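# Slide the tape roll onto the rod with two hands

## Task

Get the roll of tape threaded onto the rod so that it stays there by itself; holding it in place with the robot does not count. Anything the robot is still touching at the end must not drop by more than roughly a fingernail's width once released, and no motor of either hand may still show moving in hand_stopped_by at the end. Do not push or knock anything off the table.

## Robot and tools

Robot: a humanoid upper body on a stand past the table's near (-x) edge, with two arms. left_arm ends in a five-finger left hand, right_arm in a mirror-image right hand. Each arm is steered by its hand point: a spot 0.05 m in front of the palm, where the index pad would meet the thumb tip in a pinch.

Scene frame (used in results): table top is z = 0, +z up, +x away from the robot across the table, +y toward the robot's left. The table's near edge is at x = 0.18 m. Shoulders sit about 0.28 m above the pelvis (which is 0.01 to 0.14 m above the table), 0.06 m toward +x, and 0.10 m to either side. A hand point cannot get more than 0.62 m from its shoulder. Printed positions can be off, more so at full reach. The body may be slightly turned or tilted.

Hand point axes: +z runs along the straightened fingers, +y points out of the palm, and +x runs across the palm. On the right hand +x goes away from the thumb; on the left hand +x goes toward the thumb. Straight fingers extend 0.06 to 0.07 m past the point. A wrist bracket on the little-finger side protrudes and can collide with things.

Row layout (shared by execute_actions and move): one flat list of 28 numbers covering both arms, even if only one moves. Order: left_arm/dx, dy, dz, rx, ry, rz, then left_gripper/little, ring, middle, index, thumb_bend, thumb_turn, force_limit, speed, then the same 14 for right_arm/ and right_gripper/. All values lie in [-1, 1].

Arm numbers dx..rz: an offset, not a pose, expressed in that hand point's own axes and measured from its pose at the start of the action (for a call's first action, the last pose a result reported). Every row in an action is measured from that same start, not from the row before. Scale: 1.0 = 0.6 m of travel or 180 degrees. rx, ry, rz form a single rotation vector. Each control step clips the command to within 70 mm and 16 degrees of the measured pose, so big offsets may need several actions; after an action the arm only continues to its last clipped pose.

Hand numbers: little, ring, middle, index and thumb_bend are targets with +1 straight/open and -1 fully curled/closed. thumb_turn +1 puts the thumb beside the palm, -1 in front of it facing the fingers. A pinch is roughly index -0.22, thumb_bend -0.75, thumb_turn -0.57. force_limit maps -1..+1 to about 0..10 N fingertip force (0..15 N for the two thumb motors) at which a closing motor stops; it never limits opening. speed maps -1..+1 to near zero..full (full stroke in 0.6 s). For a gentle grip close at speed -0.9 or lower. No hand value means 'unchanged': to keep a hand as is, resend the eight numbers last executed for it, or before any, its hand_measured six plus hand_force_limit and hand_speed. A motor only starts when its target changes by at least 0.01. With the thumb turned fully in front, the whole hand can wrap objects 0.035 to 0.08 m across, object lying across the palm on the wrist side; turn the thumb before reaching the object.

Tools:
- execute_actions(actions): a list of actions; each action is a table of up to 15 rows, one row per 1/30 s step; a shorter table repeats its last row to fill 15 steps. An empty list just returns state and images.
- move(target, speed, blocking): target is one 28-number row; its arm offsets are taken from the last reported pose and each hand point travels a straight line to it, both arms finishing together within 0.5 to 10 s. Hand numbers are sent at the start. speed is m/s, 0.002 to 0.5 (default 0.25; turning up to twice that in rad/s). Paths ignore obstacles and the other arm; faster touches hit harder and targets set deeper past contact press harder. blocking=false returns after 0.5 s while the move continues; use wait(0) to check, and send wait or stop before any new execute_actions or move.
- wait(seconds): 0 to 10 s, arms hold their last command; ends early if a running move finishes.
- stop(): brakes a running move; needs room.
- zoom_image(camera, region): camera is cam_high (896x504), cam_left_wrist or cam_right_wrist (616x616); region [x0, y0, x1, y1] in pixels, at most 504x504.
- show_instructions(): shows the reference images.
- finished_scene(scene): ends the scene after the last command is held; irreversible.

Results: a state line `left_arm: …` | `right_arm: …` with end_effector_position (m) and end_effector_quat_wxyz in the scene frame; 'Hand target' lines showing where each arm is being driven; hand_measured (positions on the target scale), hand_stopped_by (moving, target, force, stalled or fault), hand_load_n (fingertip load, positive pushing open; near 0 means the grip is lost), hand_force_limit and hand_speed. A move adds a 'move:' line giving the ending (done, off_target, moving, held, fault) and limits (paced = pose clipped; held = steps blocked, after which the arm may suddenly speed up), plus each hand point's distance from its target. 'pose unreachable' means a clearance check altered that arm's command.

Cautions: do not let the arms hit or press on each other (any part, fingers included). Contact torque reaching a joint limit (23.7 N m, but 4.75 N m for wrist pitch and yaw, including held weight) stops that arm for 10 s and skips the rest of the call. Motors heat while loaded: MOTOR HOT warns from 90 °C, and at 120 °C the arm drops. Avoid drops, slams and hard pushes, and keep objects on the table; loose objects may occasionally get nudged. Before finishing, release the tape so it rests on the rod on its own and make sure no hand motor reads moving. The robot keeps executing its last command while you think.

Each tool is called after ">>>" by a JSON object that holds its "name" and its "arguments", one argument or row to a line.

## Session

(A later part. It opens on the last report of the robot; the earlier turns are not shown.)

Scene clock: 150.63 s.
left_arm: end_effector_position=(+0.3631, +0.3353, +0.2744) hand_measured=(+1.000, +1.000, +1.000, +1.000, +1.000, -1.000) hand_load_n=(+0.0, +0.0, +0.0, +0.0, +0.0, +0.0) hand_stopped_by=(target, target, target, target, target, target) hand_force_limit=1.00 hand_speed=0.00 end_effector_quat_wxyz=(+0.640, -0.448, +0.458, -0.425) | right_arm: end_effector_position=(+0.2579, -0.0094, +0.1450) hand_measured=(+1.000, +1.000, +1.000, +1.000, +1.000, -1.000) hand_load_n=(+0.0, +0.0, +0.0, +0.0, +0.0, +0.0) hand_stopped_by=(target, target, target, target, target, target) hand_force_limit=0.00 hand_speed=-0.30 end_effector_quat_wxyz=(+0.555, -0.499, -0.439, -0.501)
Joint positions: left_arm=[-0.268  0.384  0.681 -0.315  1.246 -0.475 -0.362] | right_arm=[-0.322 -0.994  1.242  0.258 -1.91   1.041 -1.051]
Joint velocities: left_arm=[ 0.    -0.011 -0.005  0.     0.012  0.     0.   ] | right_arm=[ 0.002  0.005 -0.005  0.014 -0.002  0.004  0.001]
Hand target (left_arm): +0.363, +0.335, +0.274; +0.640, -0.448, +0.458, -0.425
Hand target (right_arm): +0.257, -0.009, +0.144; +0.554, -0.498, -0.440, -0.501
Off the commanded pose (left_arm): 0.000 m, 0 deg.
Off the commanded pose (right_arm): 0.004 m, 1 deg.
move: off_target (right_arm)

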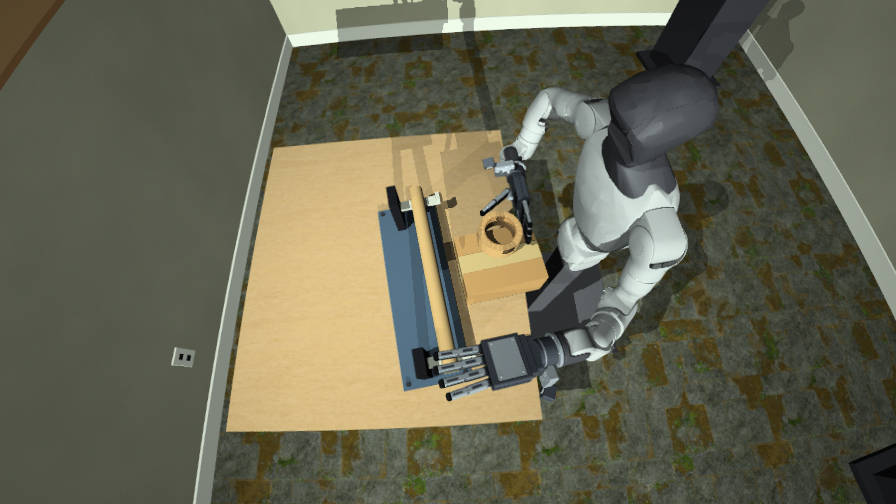

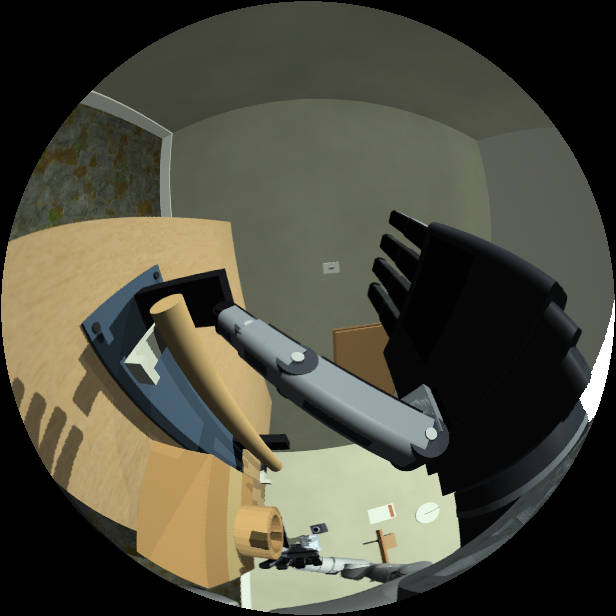

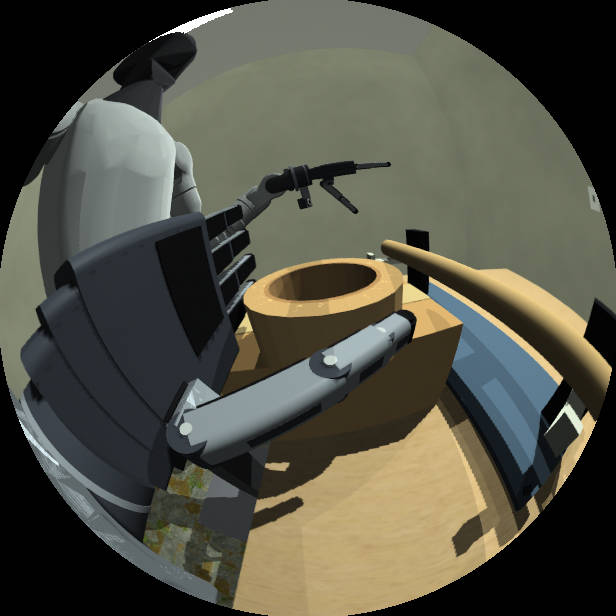

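Hand is now nearly level. Lowering, advancing, then closing.

>>> {"name": "move", "arguments": {
  "target": [0,0,0,0,0,0,1,1,1,1,1,-1,1,0,-0.03,0,0.035,0,0,0,1,1,1,1,1,-1,0,-0.3],
  "speed": 0.02
}}

>>> {"name": "move", "arguments": {
  "target": [0,0,0,0,0,0,1,1,1,1,1,-1,1,0,0,0,0,0,0,0,1,1,-0.3,-0.3,0.5,-1,0.2,-0.3]
}}

>>> {"name": "zoom_image", "arguments": {
  "camera": "cam_high",
  "region": [420,150,600,310]
}}

Scene clock: 155.93 s.
left_arm: end_effector_position=(+0.3631, +0.3353, +0.2744) hand_measured=(+1.000, +1.000, +1.000, +1.000, +1.000, -1.000) hand_load_n=(+0.0, +0.0, +0.0, +0.0, +0.0, +0.0) hand_stopped_by=(target, target, target, target, target, target) hand_force_limit=1.00 hand_speed=0.00 end_effector_quat_wxyz=(+0.640, -0.448, +0.458, -0.425) | right_arm: end_effector_position=(+0.2592, +0.0116, +0.1317) hand_measured=(+1.000, +1.000, +1.000, +1.000, +1.000, -1.000) hand_load_n=(+0.0, +0.0, +0.0, +0.0, +0.0, -1.0) hand_stopped_by=(target, target, target, target, target, target) hand_force_limit=0.00 hand_speed=-0.30 end_effector_quat_wxyz=(+0.557, -0.494, -0.434, -0.507)
Joint positions: left_arm=[-0.268  0.384  0.681 -0.315  1.246 -0.475 -0.362] | right_arm=[-0.356 -0.866  1.273  0.359 -1.948  1.055 -1.007]
Joint velocities: left_arm=[-0.005  0.005  0.011 -0.011  0.     0.     0.   ] | right_arm=[ 0.009  0.018  0.     0.02   0.     0.    -0.002]
Hand target (left_arm): +0.363, +0.335, +0.274; +0.640, -0.448, +0.458, -0.425
Hand target (right_arm): +0.256, +0.013, +0.129; +0.561, -0.495, -0.436, -0.500
Off the commanded pose (left_arm): 0.000 m, 0 deg.
Off the commanded pose (right_arm): 0.004 m, 1 deg.
joint sent to its limit (right arm) — the command would take joint 3 (shoulder yaw) past its upper limit and joint 5 (wrist roll) past its lower limit, so those joints were sent only as far as their limits.
move: off_target (right_arm)

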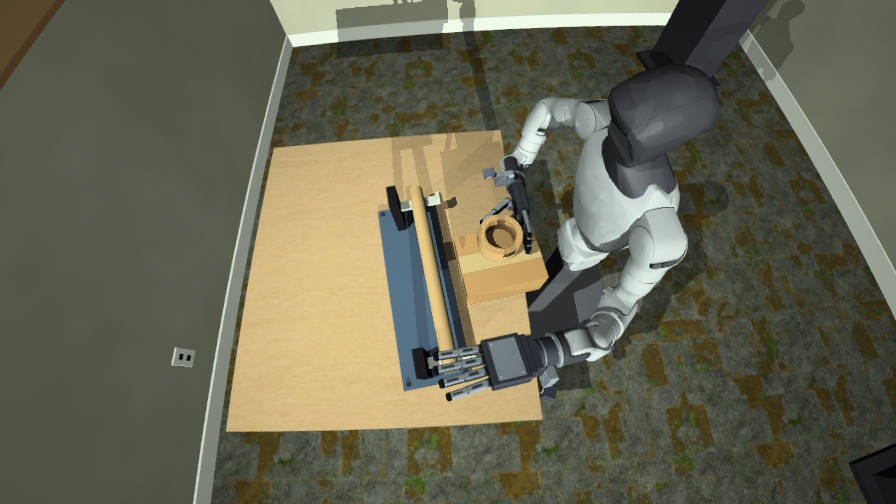

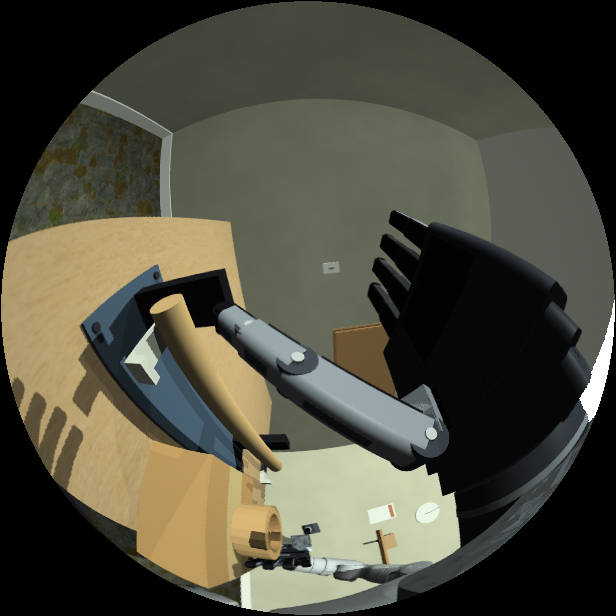

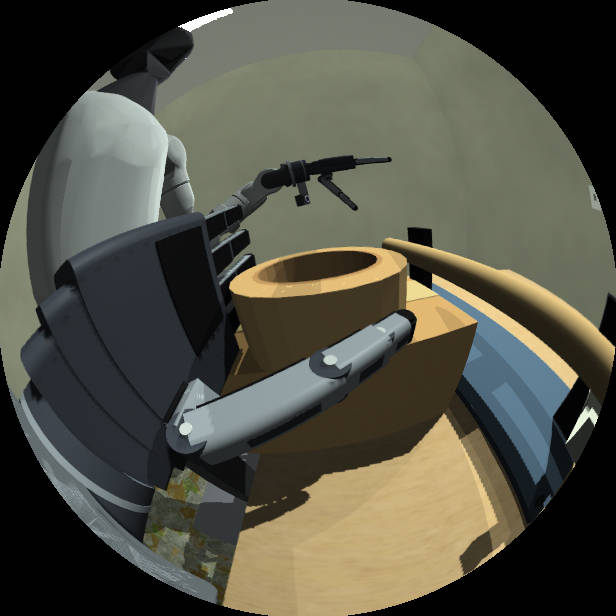

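Scene clock: 156.43 s.
left_arm: end_effector_position=(+0.3631, +0.3353, +0.2744) hand_measured=(+1.000, +1.000, +1.000, +1.000, +1.000, -1.000) hand_load_n=(+0.0, +0.0, +0.0, +0.0, +0.0, +0.0) hand_stopped_by=(target, target, target, target, target, target) hand_force_limit=1.00 hand_speed=0.00 end_effector_quat_wxyz=(+0.640, -0.448, +0.458, -0.425) | right_arm: end_effector_position=(+0.2585, +0.0120, +0.1323) hand_measured=(+1.000, +1.000, +0.776, +0.736, +0.888, -1.000) hand_load_n=(+0.0, +0.0, +5.5, +7.0, +18.0, +0.5) hand_stopped_by=(target, target, force, force, force, target) hand_force_limit=0.20 hand_speed=-0.30 end_effector_quat_wxyz=(+0.558, -0.493, -0.435, -0.506)
Joint positions: left_arm=[-0.268  0.384  0.681 -0.315  1.246 -0.475 -0.362] | right_arm=[-0.356 -0.866  1.274  0.358 -1.948  1.056 -1.01 ]
Joint velocities: left_arm=[0.    0.021 0.    0.014 0.015 0.    0.   ] | right_arm=[0.011 0.002 0.003 0.    0.    0.    0.   ]
Hand target (left_arm): +0.363, +0.335, +0.274; +0.640, -0.448, +0.458, -0.425
Hand target (right_arm): +0.259, +0.012, +0.132; +0.557, -0.494, -0.434, -0.507
Off the commanded pose (left_arm): 0.000 m, 0 deg.
Off the commanded pose (right_arm): 0.001 m, 0 deg.
move: done

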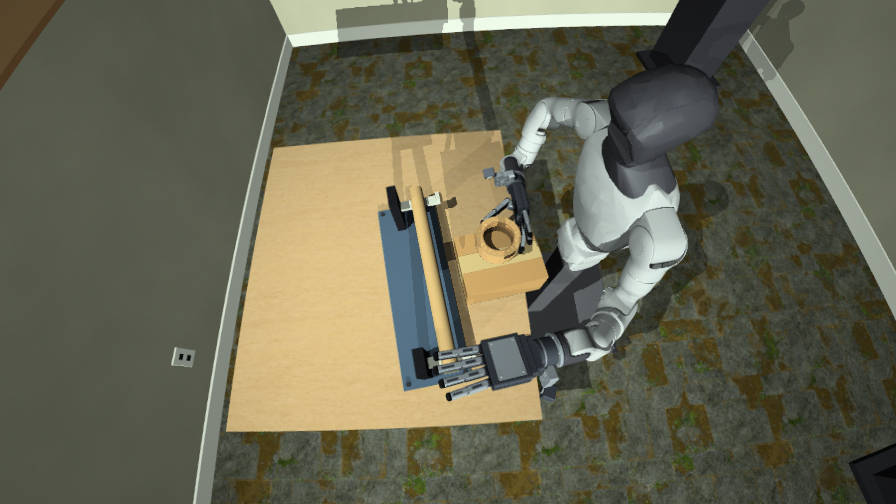

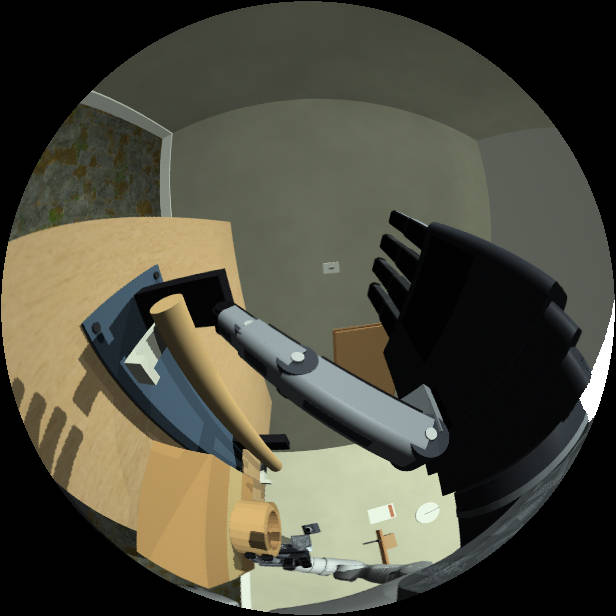

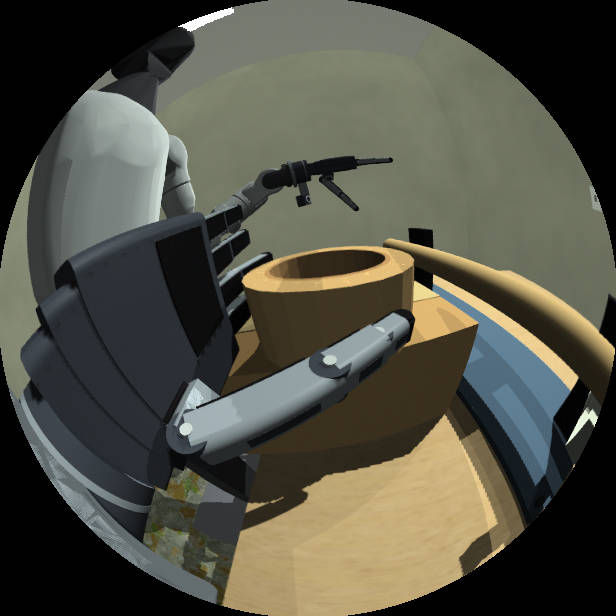

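Region (420, 150, 600, 310) of cam_high's 896x504 image, scaled by 2.800, with more detail than that image has.

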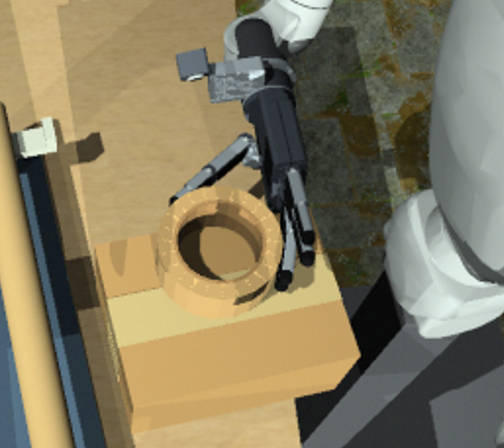

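>>> {"name": "move", "arguments": {
  "target": [0,0,0,0,0,0,1,1,1,1,1,-1,1,0,0.01,0,-0.01,0,0,0,1,1,1,1,1,-1,0.2,-0.3],
  "speed": 0.02
}}

>>> {"name": "move", "arguments": {
  "target": [0,0,0,0,0,0,1,1,1,1,1,-1,1,0,0,0.025,0,0,0,0,1,1,1,1,1,-1,0.2,-0.3],
  "speed": 0.02
}}

>>> {"name": "move", "arguments": {
  "target": [0,0,0,0,0,0,1,1,1,1,1,-1,1,0,0,0.01,0.045,0,0,0,1,1,0.6,0.6,1,-1,0.2,-0.7],
  "speed": 0.02
}}

>>> {"name": "zoom_image", "arguments": {
  "camera": "cam_high",
  "region": [420,150,600,310]
}}

Scene clock: 165.37 s.
left_arm: end_effector_position=(+0.3631, +0.3353, +0.2744) hand_measured=(+1.000, +1.000, +1.000, +1.000, +1.000, -1.000) hand_load_n=(+0.0, +0.0, +0.0, +0.0, +0.0, +0.0) hand_stopped_by=(target, target, target, target, target, target) hand_force_limit=1.00 hand_speed=0.00 end_effector_quat_wxyz=(+0.640, -0.448, +0.458, -0.425) | right_arm: end_effector_position=(+0.2588, +0.0061, +0.1367) hand_measured=(+1.000, +1.000, +1.000, +1.000, +1.000, -1.000) hand_load_n=(+0.0, +0.0, +0.0, +0.0, +0.0, +0.0) hand_stopped_by=(target, target, target, target, target, target) hand_force_limit=0.20 hand_speed=-0.30 end_effector_quat_wxyz=(+0.558, -0.493, -0.437, -0.505)
Joint positions: left_arm=[-0.268  0.384  0.681 -0.315  1.246 -0.475 -0.362] | right_arm=[-0.355 -0.904  1.274  0.329 -1.93   1.056 -1.026]
Joint velocities: left_arm=[-0.009 -0.002  0.014 -0.002  0.002  0.     0.   ] | right_arm=[-0.005  0.005  0.006 -0.008 -0.031  0.    -0.001]
Hand target (left_arm): +0.363, +0.335, +0.274; +0.640, -0.448, +0.458, -0.425
Hand target (right_arm): +0.259, +0.005, +0.138; +0.558, -0.492, -0.435, -0.507
Off the commanded pose (left_arm): 0.000 m, 0 deg.
Off the commanded pose (right_arm): 0.001 m, 0 deg.
move: done

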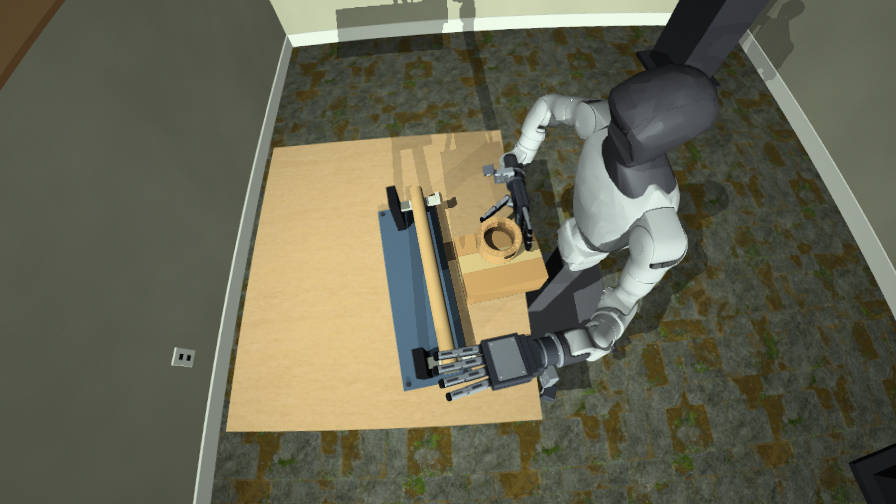

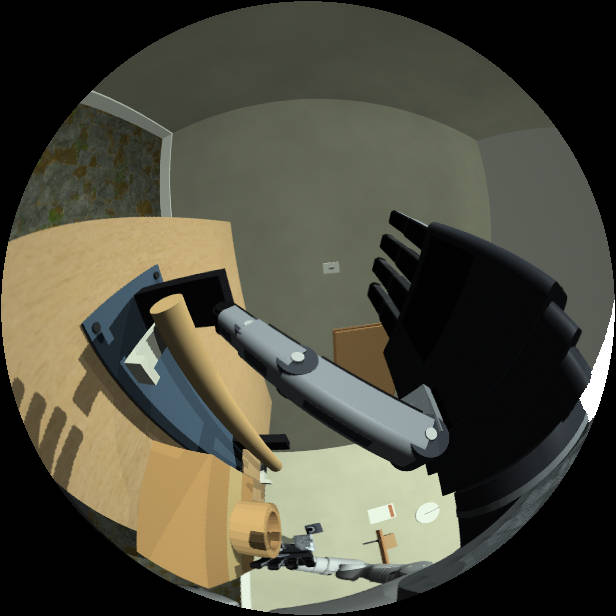

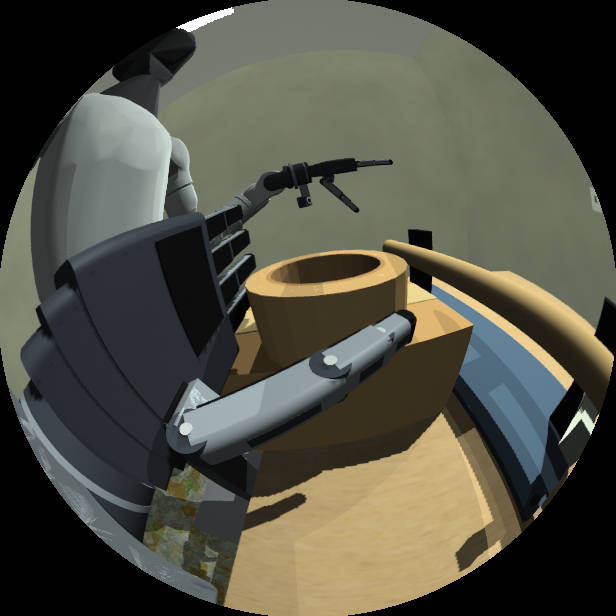

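Scene clock: 166.37 s.
left_arm: end_effector_position=(+0.3631, +0.3353, +0.2744) hand_measured=(+1.000, +1.000, +1.000, +1.000, +1.000, -1.000) hand_load_n=(+0.0, +0.0, +0.0, +0.0, +0.0, +0.0) hand_stopped_by=(target, target, target, target, target, target) hand_force_limit=1.00 hand_speed=0.00 end_effector_quat_wxyz=(+0.640, -0.448, +0.458, -0.425) | right_arm: end_effector_position=(+0.2696, +0.0080, +0.1357) hand_measured=(+1.000, +1.000, +1.000, +1.000, +1.000, -1.000) hand_load_n=(+0.0, +0.0, +0.0, +0.0, +0.0, +0.0) hand_stopped_by=(target, target, target, target, target, target) hand_force_limit=0.20 hand_speed=-0.30 end_effector_quat_wxyz=(+0.562, -0.489, -0.439, -0.502)
Joint positions: left_arm=[-0.268  0.384  0.681 -0.315  1.246 -0.475 -0.362] | right_arm=[-0.396 -0.875  1.264  0.384 -1.868  1.023 -1.097]
Joint velocities: left_arm=[-0.003 -0.002 -0.009  0.011  0.     0.     0.   ] | right_arm=[ 0.012  0.    -0.005 -0.002  0.003  0.    -0.002]
Hand target (left_arm): +0.363, +0.335, +0.274; +0.640, -0.448, +0.458, -0.425
Hand target (right_arm): +0.273, +0.007, +0.136; +0.560, -0.492, -0.436, -0.505
Off the commanded pose (left_arm): 0.000 m, 0 deg.
Off the commanded pose (right_arm): 0.005 m, 1 deg.
move: off_target (right_arm)

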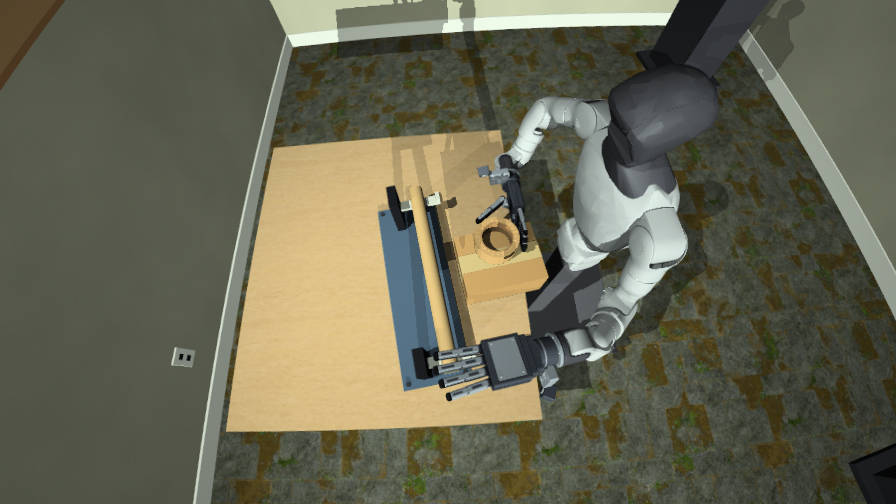

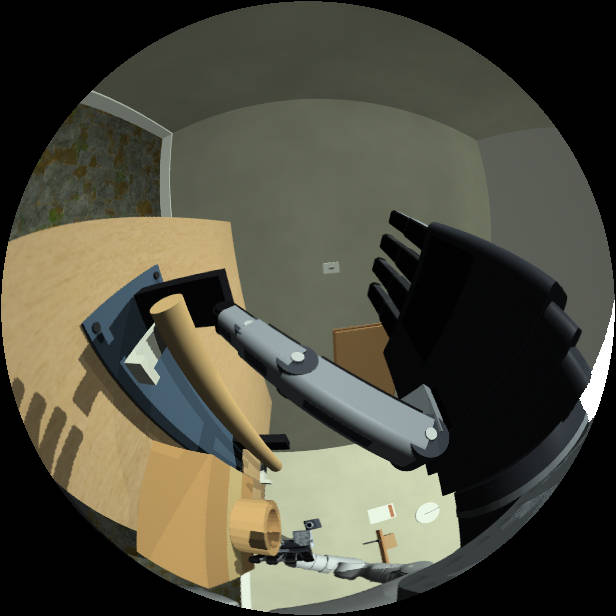

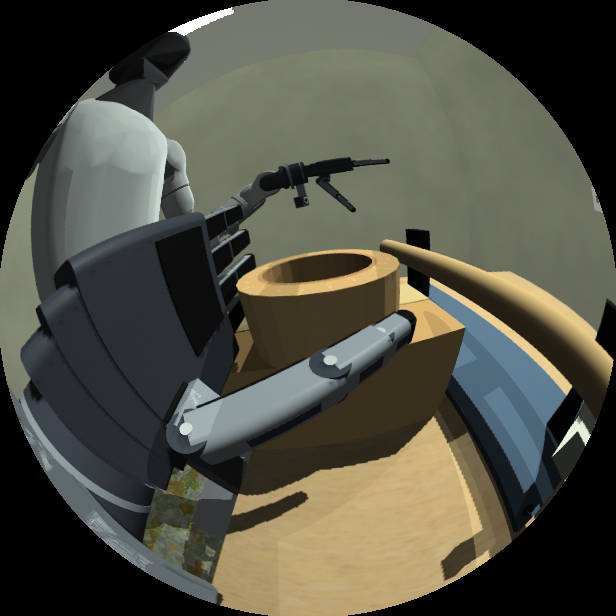

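Scene clock: 167.97 s.
left_arm: end_effector_position=(+0.3631, +0.3353, +0.2744) hand_measured=(+1.000, +1.000, +1.000, +1.000, +1.000, -1.000) hand_load_n=(+0.0, +0.0, +0.0, +0.0, +0.0, +0.0) hand_stopped_by=(target, target, target, target, target, target) hand_force_limit=1.00 hand_speed=0.00 end_effector_quat_wxyz=(+0.640, -0.448, +0.458, -0.425) | right_arm: end_effector_position=(+0.2748, +0.0331, +0.1374) hand_measured=(+1.000, +1.000, +0.738, +0.704, +1.002, -1.000) hand_load_n=(+0.0, +0.0, +5.5, +8.0, +3.0, +0.5) hand_stopped_by=(target, target, force, force, target, target) hand_force_limit=0.20 hand_speed=-0.70 end_effector_quat_wxyz=(+0.565, -0.489, -0.437, -0.500)
Joint positions: left_arm=[-0.268  0.384  0.681 -0.315  1.246 -0.475 -0.362] | right_arm=[-0.448 -0.827  1.277  0.356 -1.949  0.967 -0.973]
Joint velocities: left_arm=[-0.002 -0.008  0.     0.011 -0.009  0.     0.   ] | right_arm=[-0.008 -0.003  0.     0.002 -0.012  0.     0.   ]
Hand target (left_arm): +0.363, +0.335, +0.274; +0.640, -0.448, +0.458, -0.425
Hand target (right_arm): +0.274, +0.035, +0.138; +0.567, -0.486, -0.438, -0.500
Off the commanded pose (left_arm): 0.000 m, 0 deg.
Off the commanded pose (right_arm): 0.002 m, 0 deg.
joint sent to its limit (right arm) — the command would take joint 3 (shoulder yaw) past its upper limit and joint 5 (wrist roll) past its lower limit, so those joints were sent only as far as their limits.
move: done

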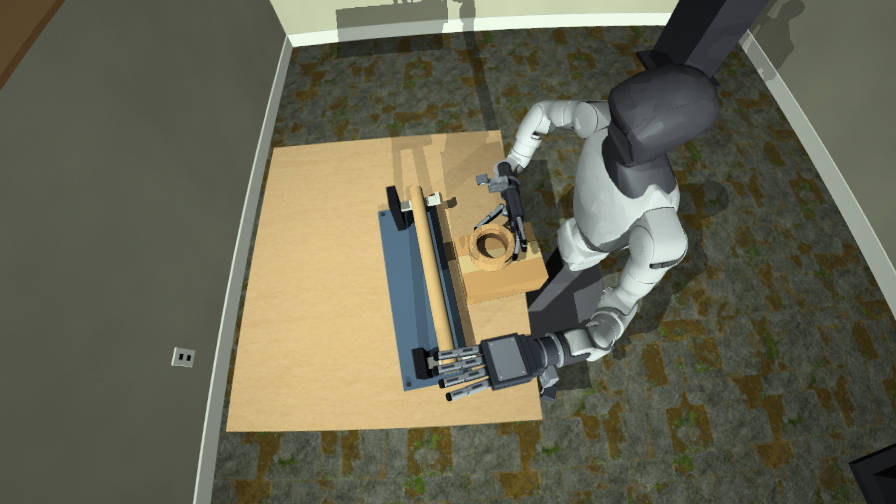

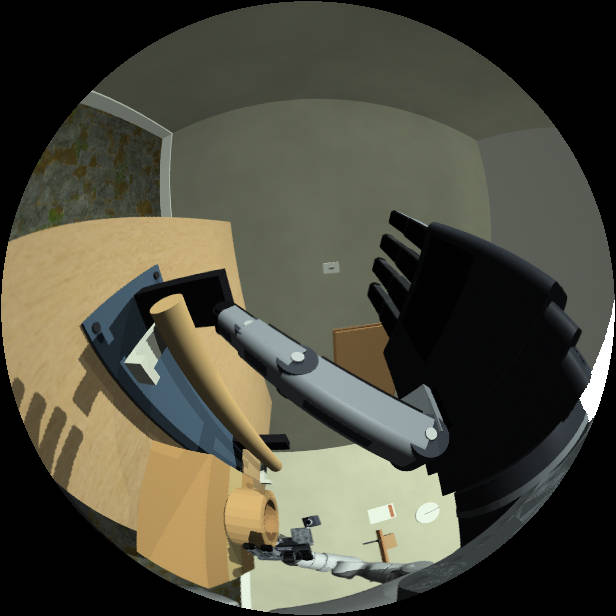

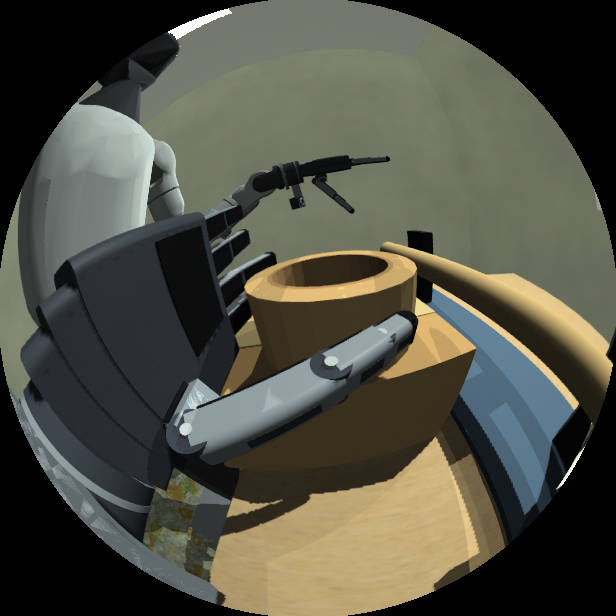

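Region (420, 150, 600, 310) of cam_high's 896x504 image, scaled by 2.800, with more detail than that image has.

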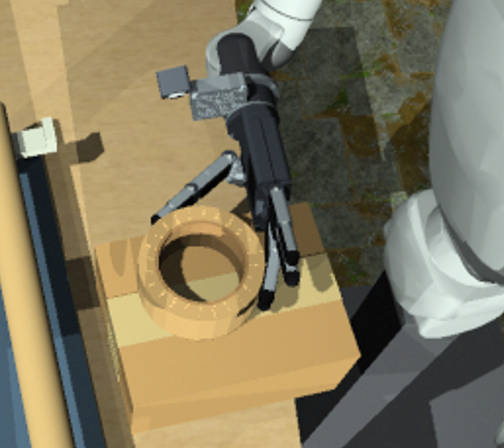

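>>> {"name": "move", "arguments": {
  "target": [0,0,0,0,0,0,1,1,1,1,1,-1,1,0,0.07,0,-0.01,0,0,0,1,1,1,1,1,-1,0.2,-0.3],
  "speed": 0.03
}}

>>> {"name": "move", "arguments": {
  "target": [0,0,0,0,0,0,1,1,1,1,1,-1,1,0,0,0.015,0.065,0,0,0,1,1,1,1,1,-1,0.2,-0.3],
  "speed": 0.03
}}

>>> {"name": "zoom_image", "arguments": {
  "camera": "cam_high",
  "region": [420,150,600,310]
}}

Scene clock: 176.20 s.
left_arm: end_effector_position=(+0.3631, +0.3353, +0.2744) hand_measured=(+1.000, +1.000, +1.000, +1.000, +1.000, -1.000) hand_load_n=(+0.0, +0.0, +0.0, +0.0, +0.0, +0.0) hand_stopped_by=(target, target, target, target, target, target) hand_force_limit=1.00 hand_speed=0.00 end_effector_quat_wxyz=(+0.640, -0.448, +0.458, -0.425) | right_arm: end_effector_position=(+0.2763, +0.0229, +0.1773) hand_measured=(+1.000, +1.000, +1.000, +1.000, +1.000, -1.000) hand_load_n=(+0.0, +0.0, +0.0, +0.0, +0.0, +0.0) hand_stopped_by=(target, target, target, target, target, target) hand_force_limit=0.20 hand_speed=-0.30 end_effector_quat_wxyz=(+0.567, -0.487, -0.441, -0.497)
Joint positions: left_arm=[-0.268  0.384  0.681 -0.315  1.246 -0.475 -0.362] | right_arm=[-0.48  -1.051  1.277  0.074 -1.949  0.902 -0.885]
Joint velocities: left_arm=[0.002 0.    0.    0.    0.    0.    0.   ] | right_arm=[-0.006 -0.006  0.     0.002 -0.002 -0.001  0.   ]
Hand target (left_arm): +0.363, +0.335, +0.274; +0.640, -0.448, +0.458, -0.425
Hand target (right_arm): +0.278, +0.023, +0.178; +0.566, -0.488, -0.439, -0.499
Off the commanded pose (left_arm): 0.000 m, 0 deg.
Off the commanded pose (right_arm): 0.004 m, 1 deg.
move: off_target (right_arm)

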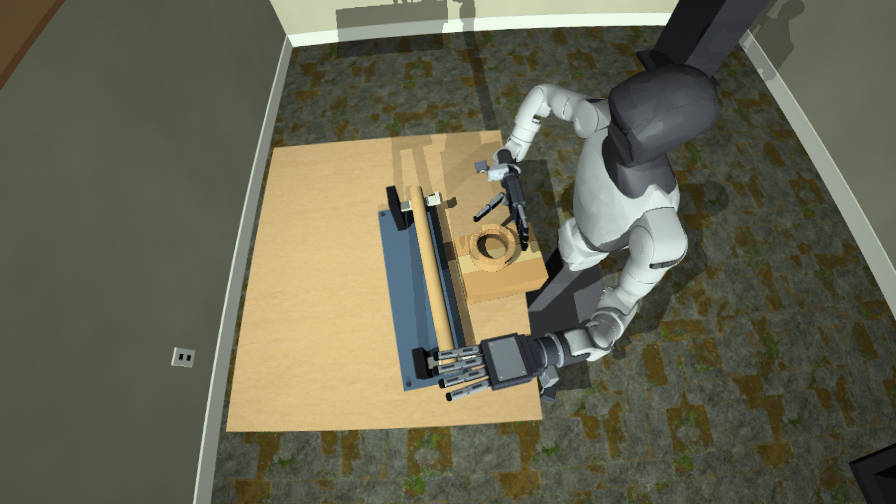

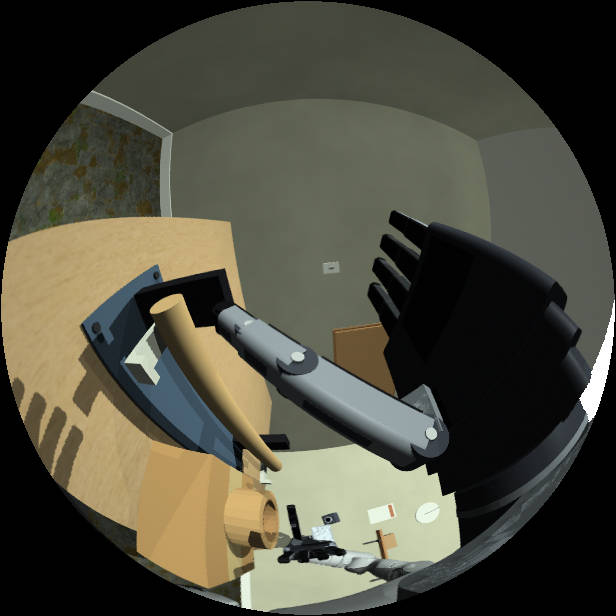

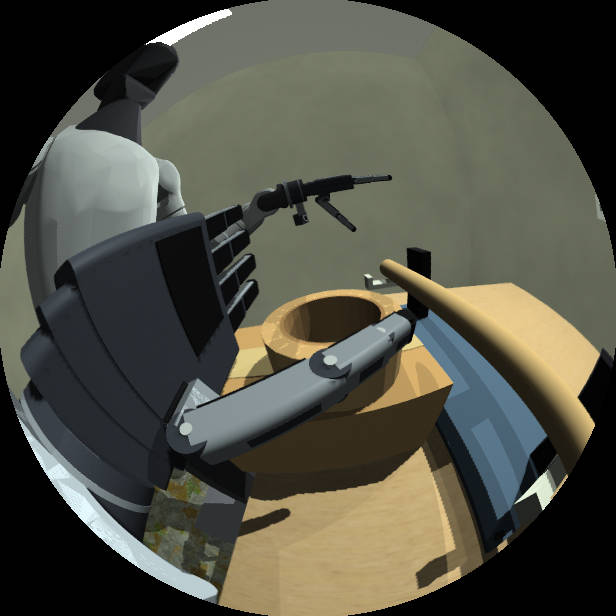

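Scene clock: 177.80 s.
left_arm: end_effector_position=(+0.3631, +0.3353, +0.2744) hand_measured=(+1.000, +1.000, +1.000, +1.000, +1.000, -1.000) hand_load_n=(+0.0, +0.0, +0.0, +0.0, +0.0, +0.0) hand_stopped_by=(target, target, target, target, target, target) hand_force_limit=1.00 hand_speed=0.00 end_effector_quat_wxyz=(+0.640, -0.448, +0.458, -0.425) | right_arm: end_effector_position=(+0.2823, +0.0624, +0.1827) hand_measured=(+1.000, +1.000, +1.000, +1.000, +1.000, -1.000) hand_load_n=(+0.0, +0.0, +0.0, +0.0, +0.0, +0.0) hand_stopped_by=(target, target, target, target, target, target) hand_force_limit=0.20 hand_speed=-0.30 end_effector_quat_wxyz=(+0.593, -0.476, -0.433, -0.485)
Joint positions: left_arm=[-0.268  0.384  0.681 -0.315  1.246 -0.475 -0.362] | right_arm=[-0.579 -0.929  1.277  0.084 -1.949  0.784 -0.84 ]
Joint velocities: left_arm=[ 0.006 -0.003 -0.015  0.005  0.003  0.     0.   ] | right_arm=[-0.003 -0.002  0.006  0.015  0.    -0.001  0.   ]
Hand target (left_arm): +0.363, +0.335, +0.274; +0.640, -0.448, +0.458, -0.425
Hand target (right_arm): +0.282, +0.063, +0.181; +0.592, -0.477, -0.435, -0.483
Off the commanded pose (left_arm): 0.000 m, 0 deg.
Off the commanded pose (right_arm): 0.003 m, 4 deg.
joint sent to its limit (right arm) — the command would take joint 3 (shoulder yaw) past its upper limit and joint 5 (wrist roll) past its lower limit, so those joints were sent only as far as their limits.
move: off_target (right_arm)

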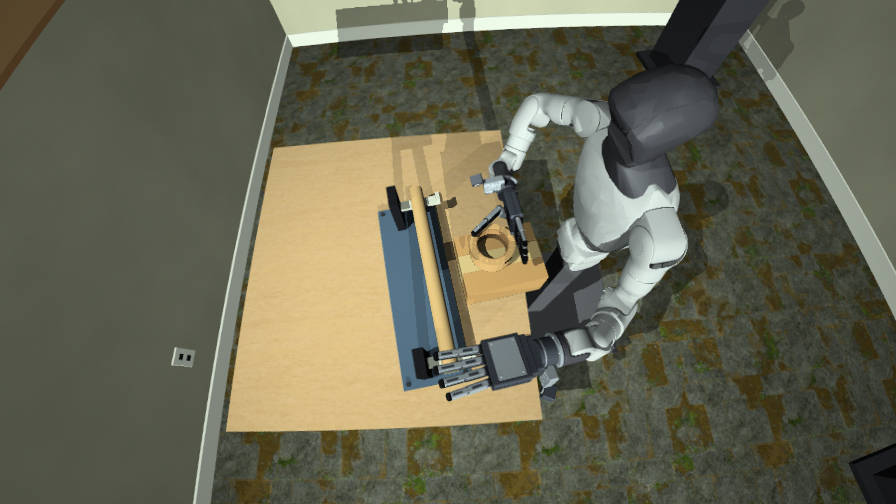

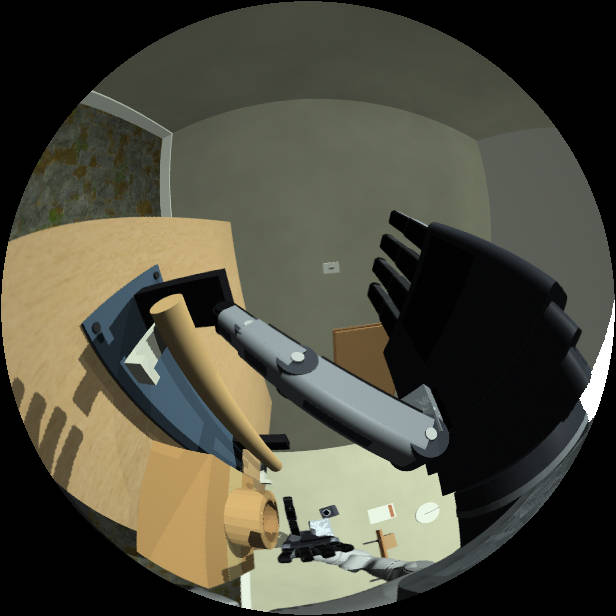

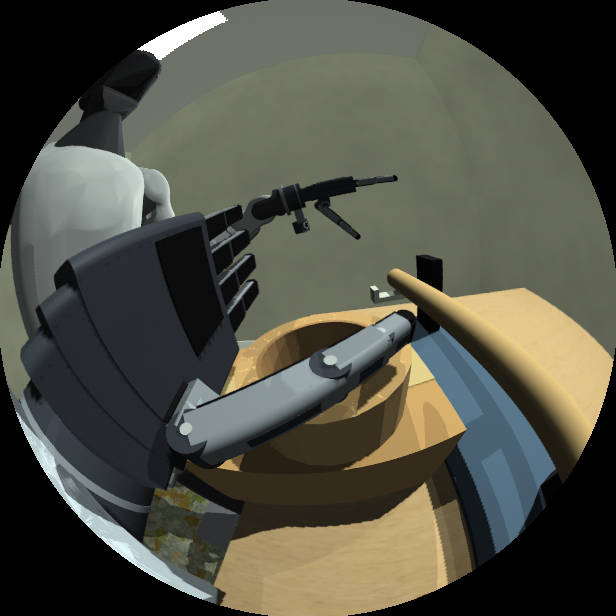

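Region (420, 150, 600, 310) of cam_high's 896x504 image, scaled by 2.800, with more detail than that image has.

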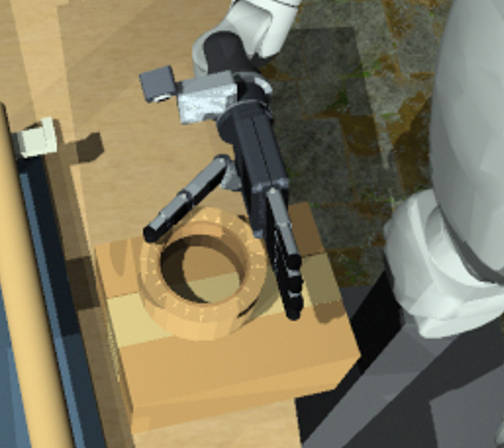

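>>> {"name": "move", "arguments": {
  "target": [0,0,0,0,0,0,1,1,1,1,1,-1,1,0,0,0.01,-0.025,0,0,0,1,1,1,1,1,-1,0.2,-0.3],
  "speed": 0.03
}}

>>> {"name": "move", "arguments": {
  "target": [0,0,0,0,0,0,1,1,1,1,1,-1,1,0,-0.075,0,0,0,0,0,1,1,1,1,1,-1,0.2,-0.3],
  "speed": 0.02
}}

>>> {"name": "zoom_image", "arguments": {
  "camera": "cam_high",
  "region": [420,150,600,310]
}}

Scene clock: 200.30 s.
left_arm: end_effector_position=(+0.3631, +0.3353, +0.2744) hand_measured=(+1.000, +1.000, +1.000, +1.000, +1.000, -1.000) hand_load_n=(+0.0, +0.0, +0.0, +0.0, +0.0, +0.0) hand_stopped_by=(target, target, target, target, target, target) hand_force_limit=1.00 hand_speed=0.00 end_effector_quat_wxyz=(+0.640, -0.448, +0.458, -0.425) | right_arm: end_effector_position=(+0.2883, +0.0496, +0.1795) hand_measured=(+1.000, +1.000, +1.000, +1.000, +1.000, -1.000) hand_load_n=(+0.0, +0.0, +0.0, +0.0, +0.0, +0.0) hand_stopped_by=(target, target, target, target, target, target) hand_force_limit=0.20 hand_speed=-0.30 end_effector_quat_wxyz=(+0.594, -0.474, -0.434, -0.483)
Joint positions: left_arm=[-0.268  0.384  0.681 -0.315  1.246 -0.475 -0.362] | right_arm=[-0.572 -0.939  1.264  0.146 -1.879  0.799 -0.947]
Joint velocities: left_arm=[-0.012 -0.009  0.003  0.     0.026  0.     0.   ] | right_arm=[ 0.     0.006  0.003  0.003  0.02   0.    -0.003]
Hand target (left_arm): +0.363, +0.335, +0.274; +0.640, -0.448, +0.458, -0.425
Hand target (right_arm): +0.290, +0.048, +0.180; +0.594, -0.475, -0.432, -0.485
Off the commanded pose (left_arm): 0.000 m, 0 deg.
Off the commanded pose (right_arm): 0.002 m, 0 deg.
move: done

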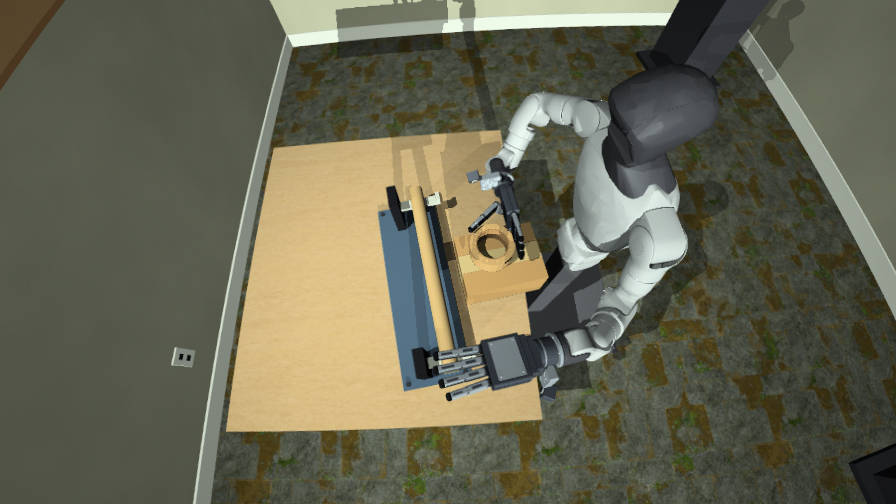

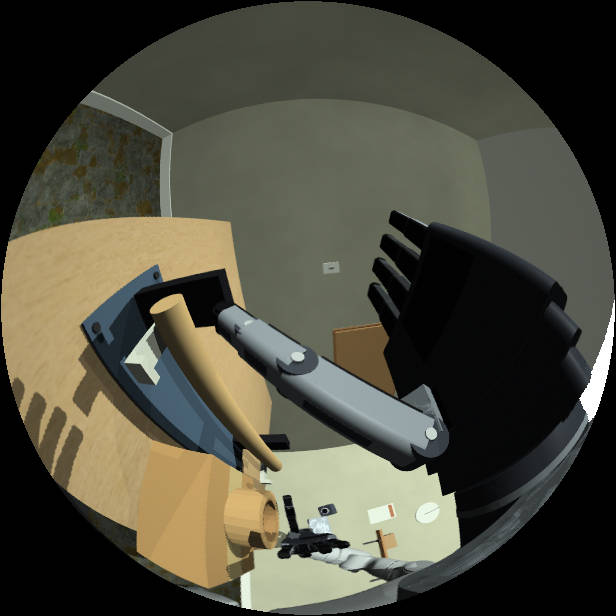

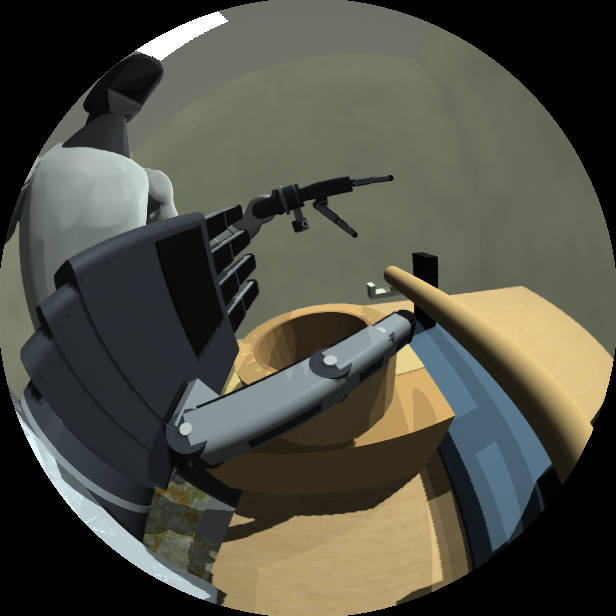

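Scene clock: 202.77 s.
left_arm: end_effector_position=(+0.3631, +0.3353, +0.2744) hand_measured=(+1.000, +1.000, +1.000, +1.000, +1.000, -1.000) hand_load_n=(+0.0, +0.0, +0.0, +0.0, +0.0, +0.0) hand_stopped_by=(target, target, target, target, target, target) hand_force_limit=1.00 hand_speed=0.00 end_effector_quat_wxyz=(+0.640, -0.448, +0.458, -0.425) | right_arm: end_effector_position=(+0.2927, +0.0610, +0.1835) hand_measured=(+1.000, +1.000, +1.000, +1.000, +1.000, -1.000) hand_load_n=(+0.0, +0.0, +0.0, +0.0, +0.0, +0.0) hand_stopped_by=(target, target, target, target, target, target) hand_force_limit=0.20 hand_speed=-0.30 end_effector_quat_wxyz=(+0.596, -0.413, -0.431, -0.537)
Joint positions: left_arm=[-0.268  0.384  0.681 -0.315  1.246 -0.475 -0.362] | right_arm=[-0.554 -0.737  1.24   0.383 -1.838  0.976 -1.097]
Joint velocities: left_arm=[-0.005 -0.008  0.005  0.002  0.005  0.     0.   ] | right_arm=[ 0.003 -0.021 -0.002  0.009 -0.006  0.003 -0.003]
Hand target (left_arm): +0.363, +0.335, +0.274; +0.640, -0.448, +0.458, -0.425
Hand target (right_arm): +0.281, +0.052, +0.138; +0.594, -0.475, -0.431, -0.486
Off the commanded pose (left_arm): 0.000 m, 0 deg.
Off the commanded pose (right_arm): 0.049 m, 9 deg.
joint sent to its limit (right arm) — the command would take joint 3 (shoulder yaw) past its upper limit, so that joint was sent only as far as its limit.
move: off_target (right_arm)

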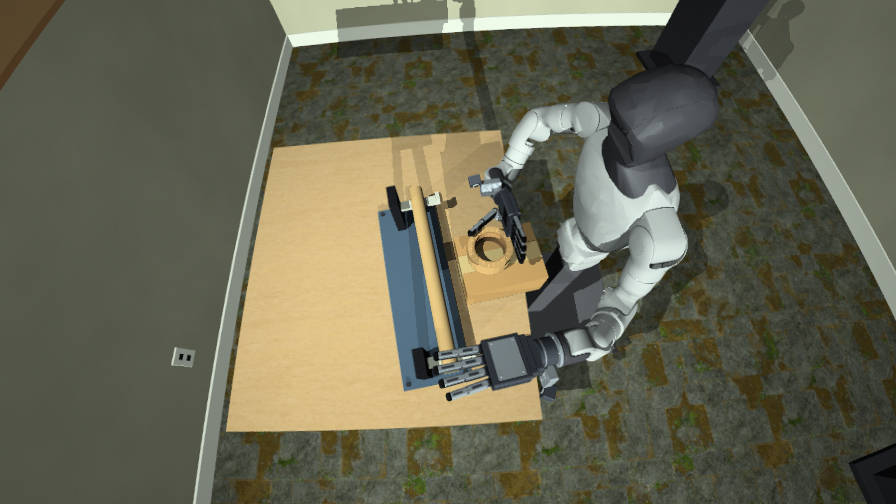

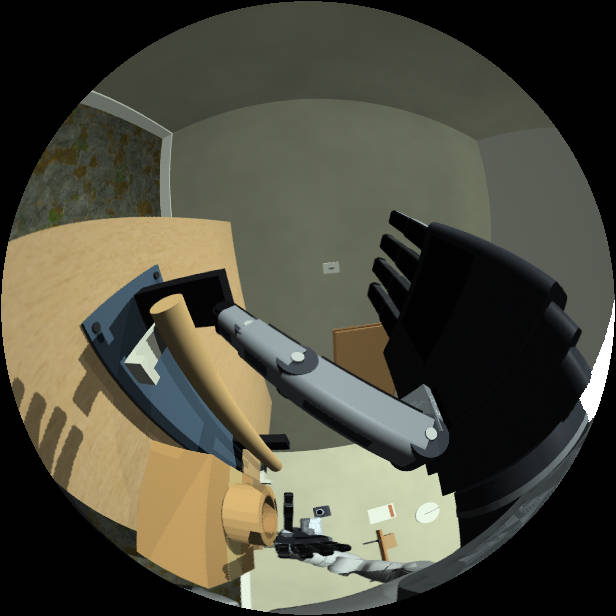

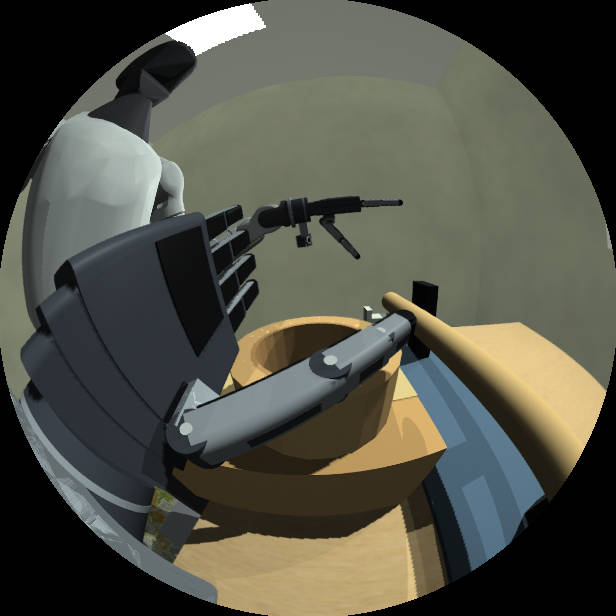

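Region (420, 150, 600, 310) of cam_high's 896x504 image, scaled by 2.800, with more detail than that image has.

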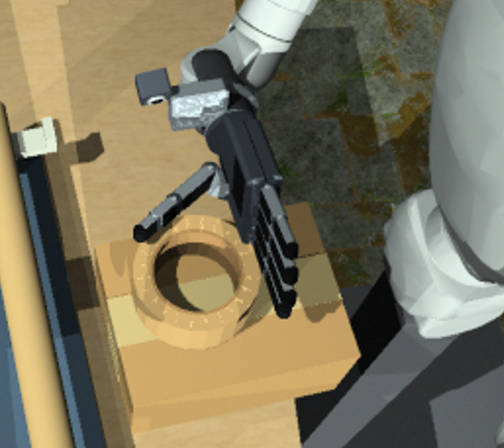

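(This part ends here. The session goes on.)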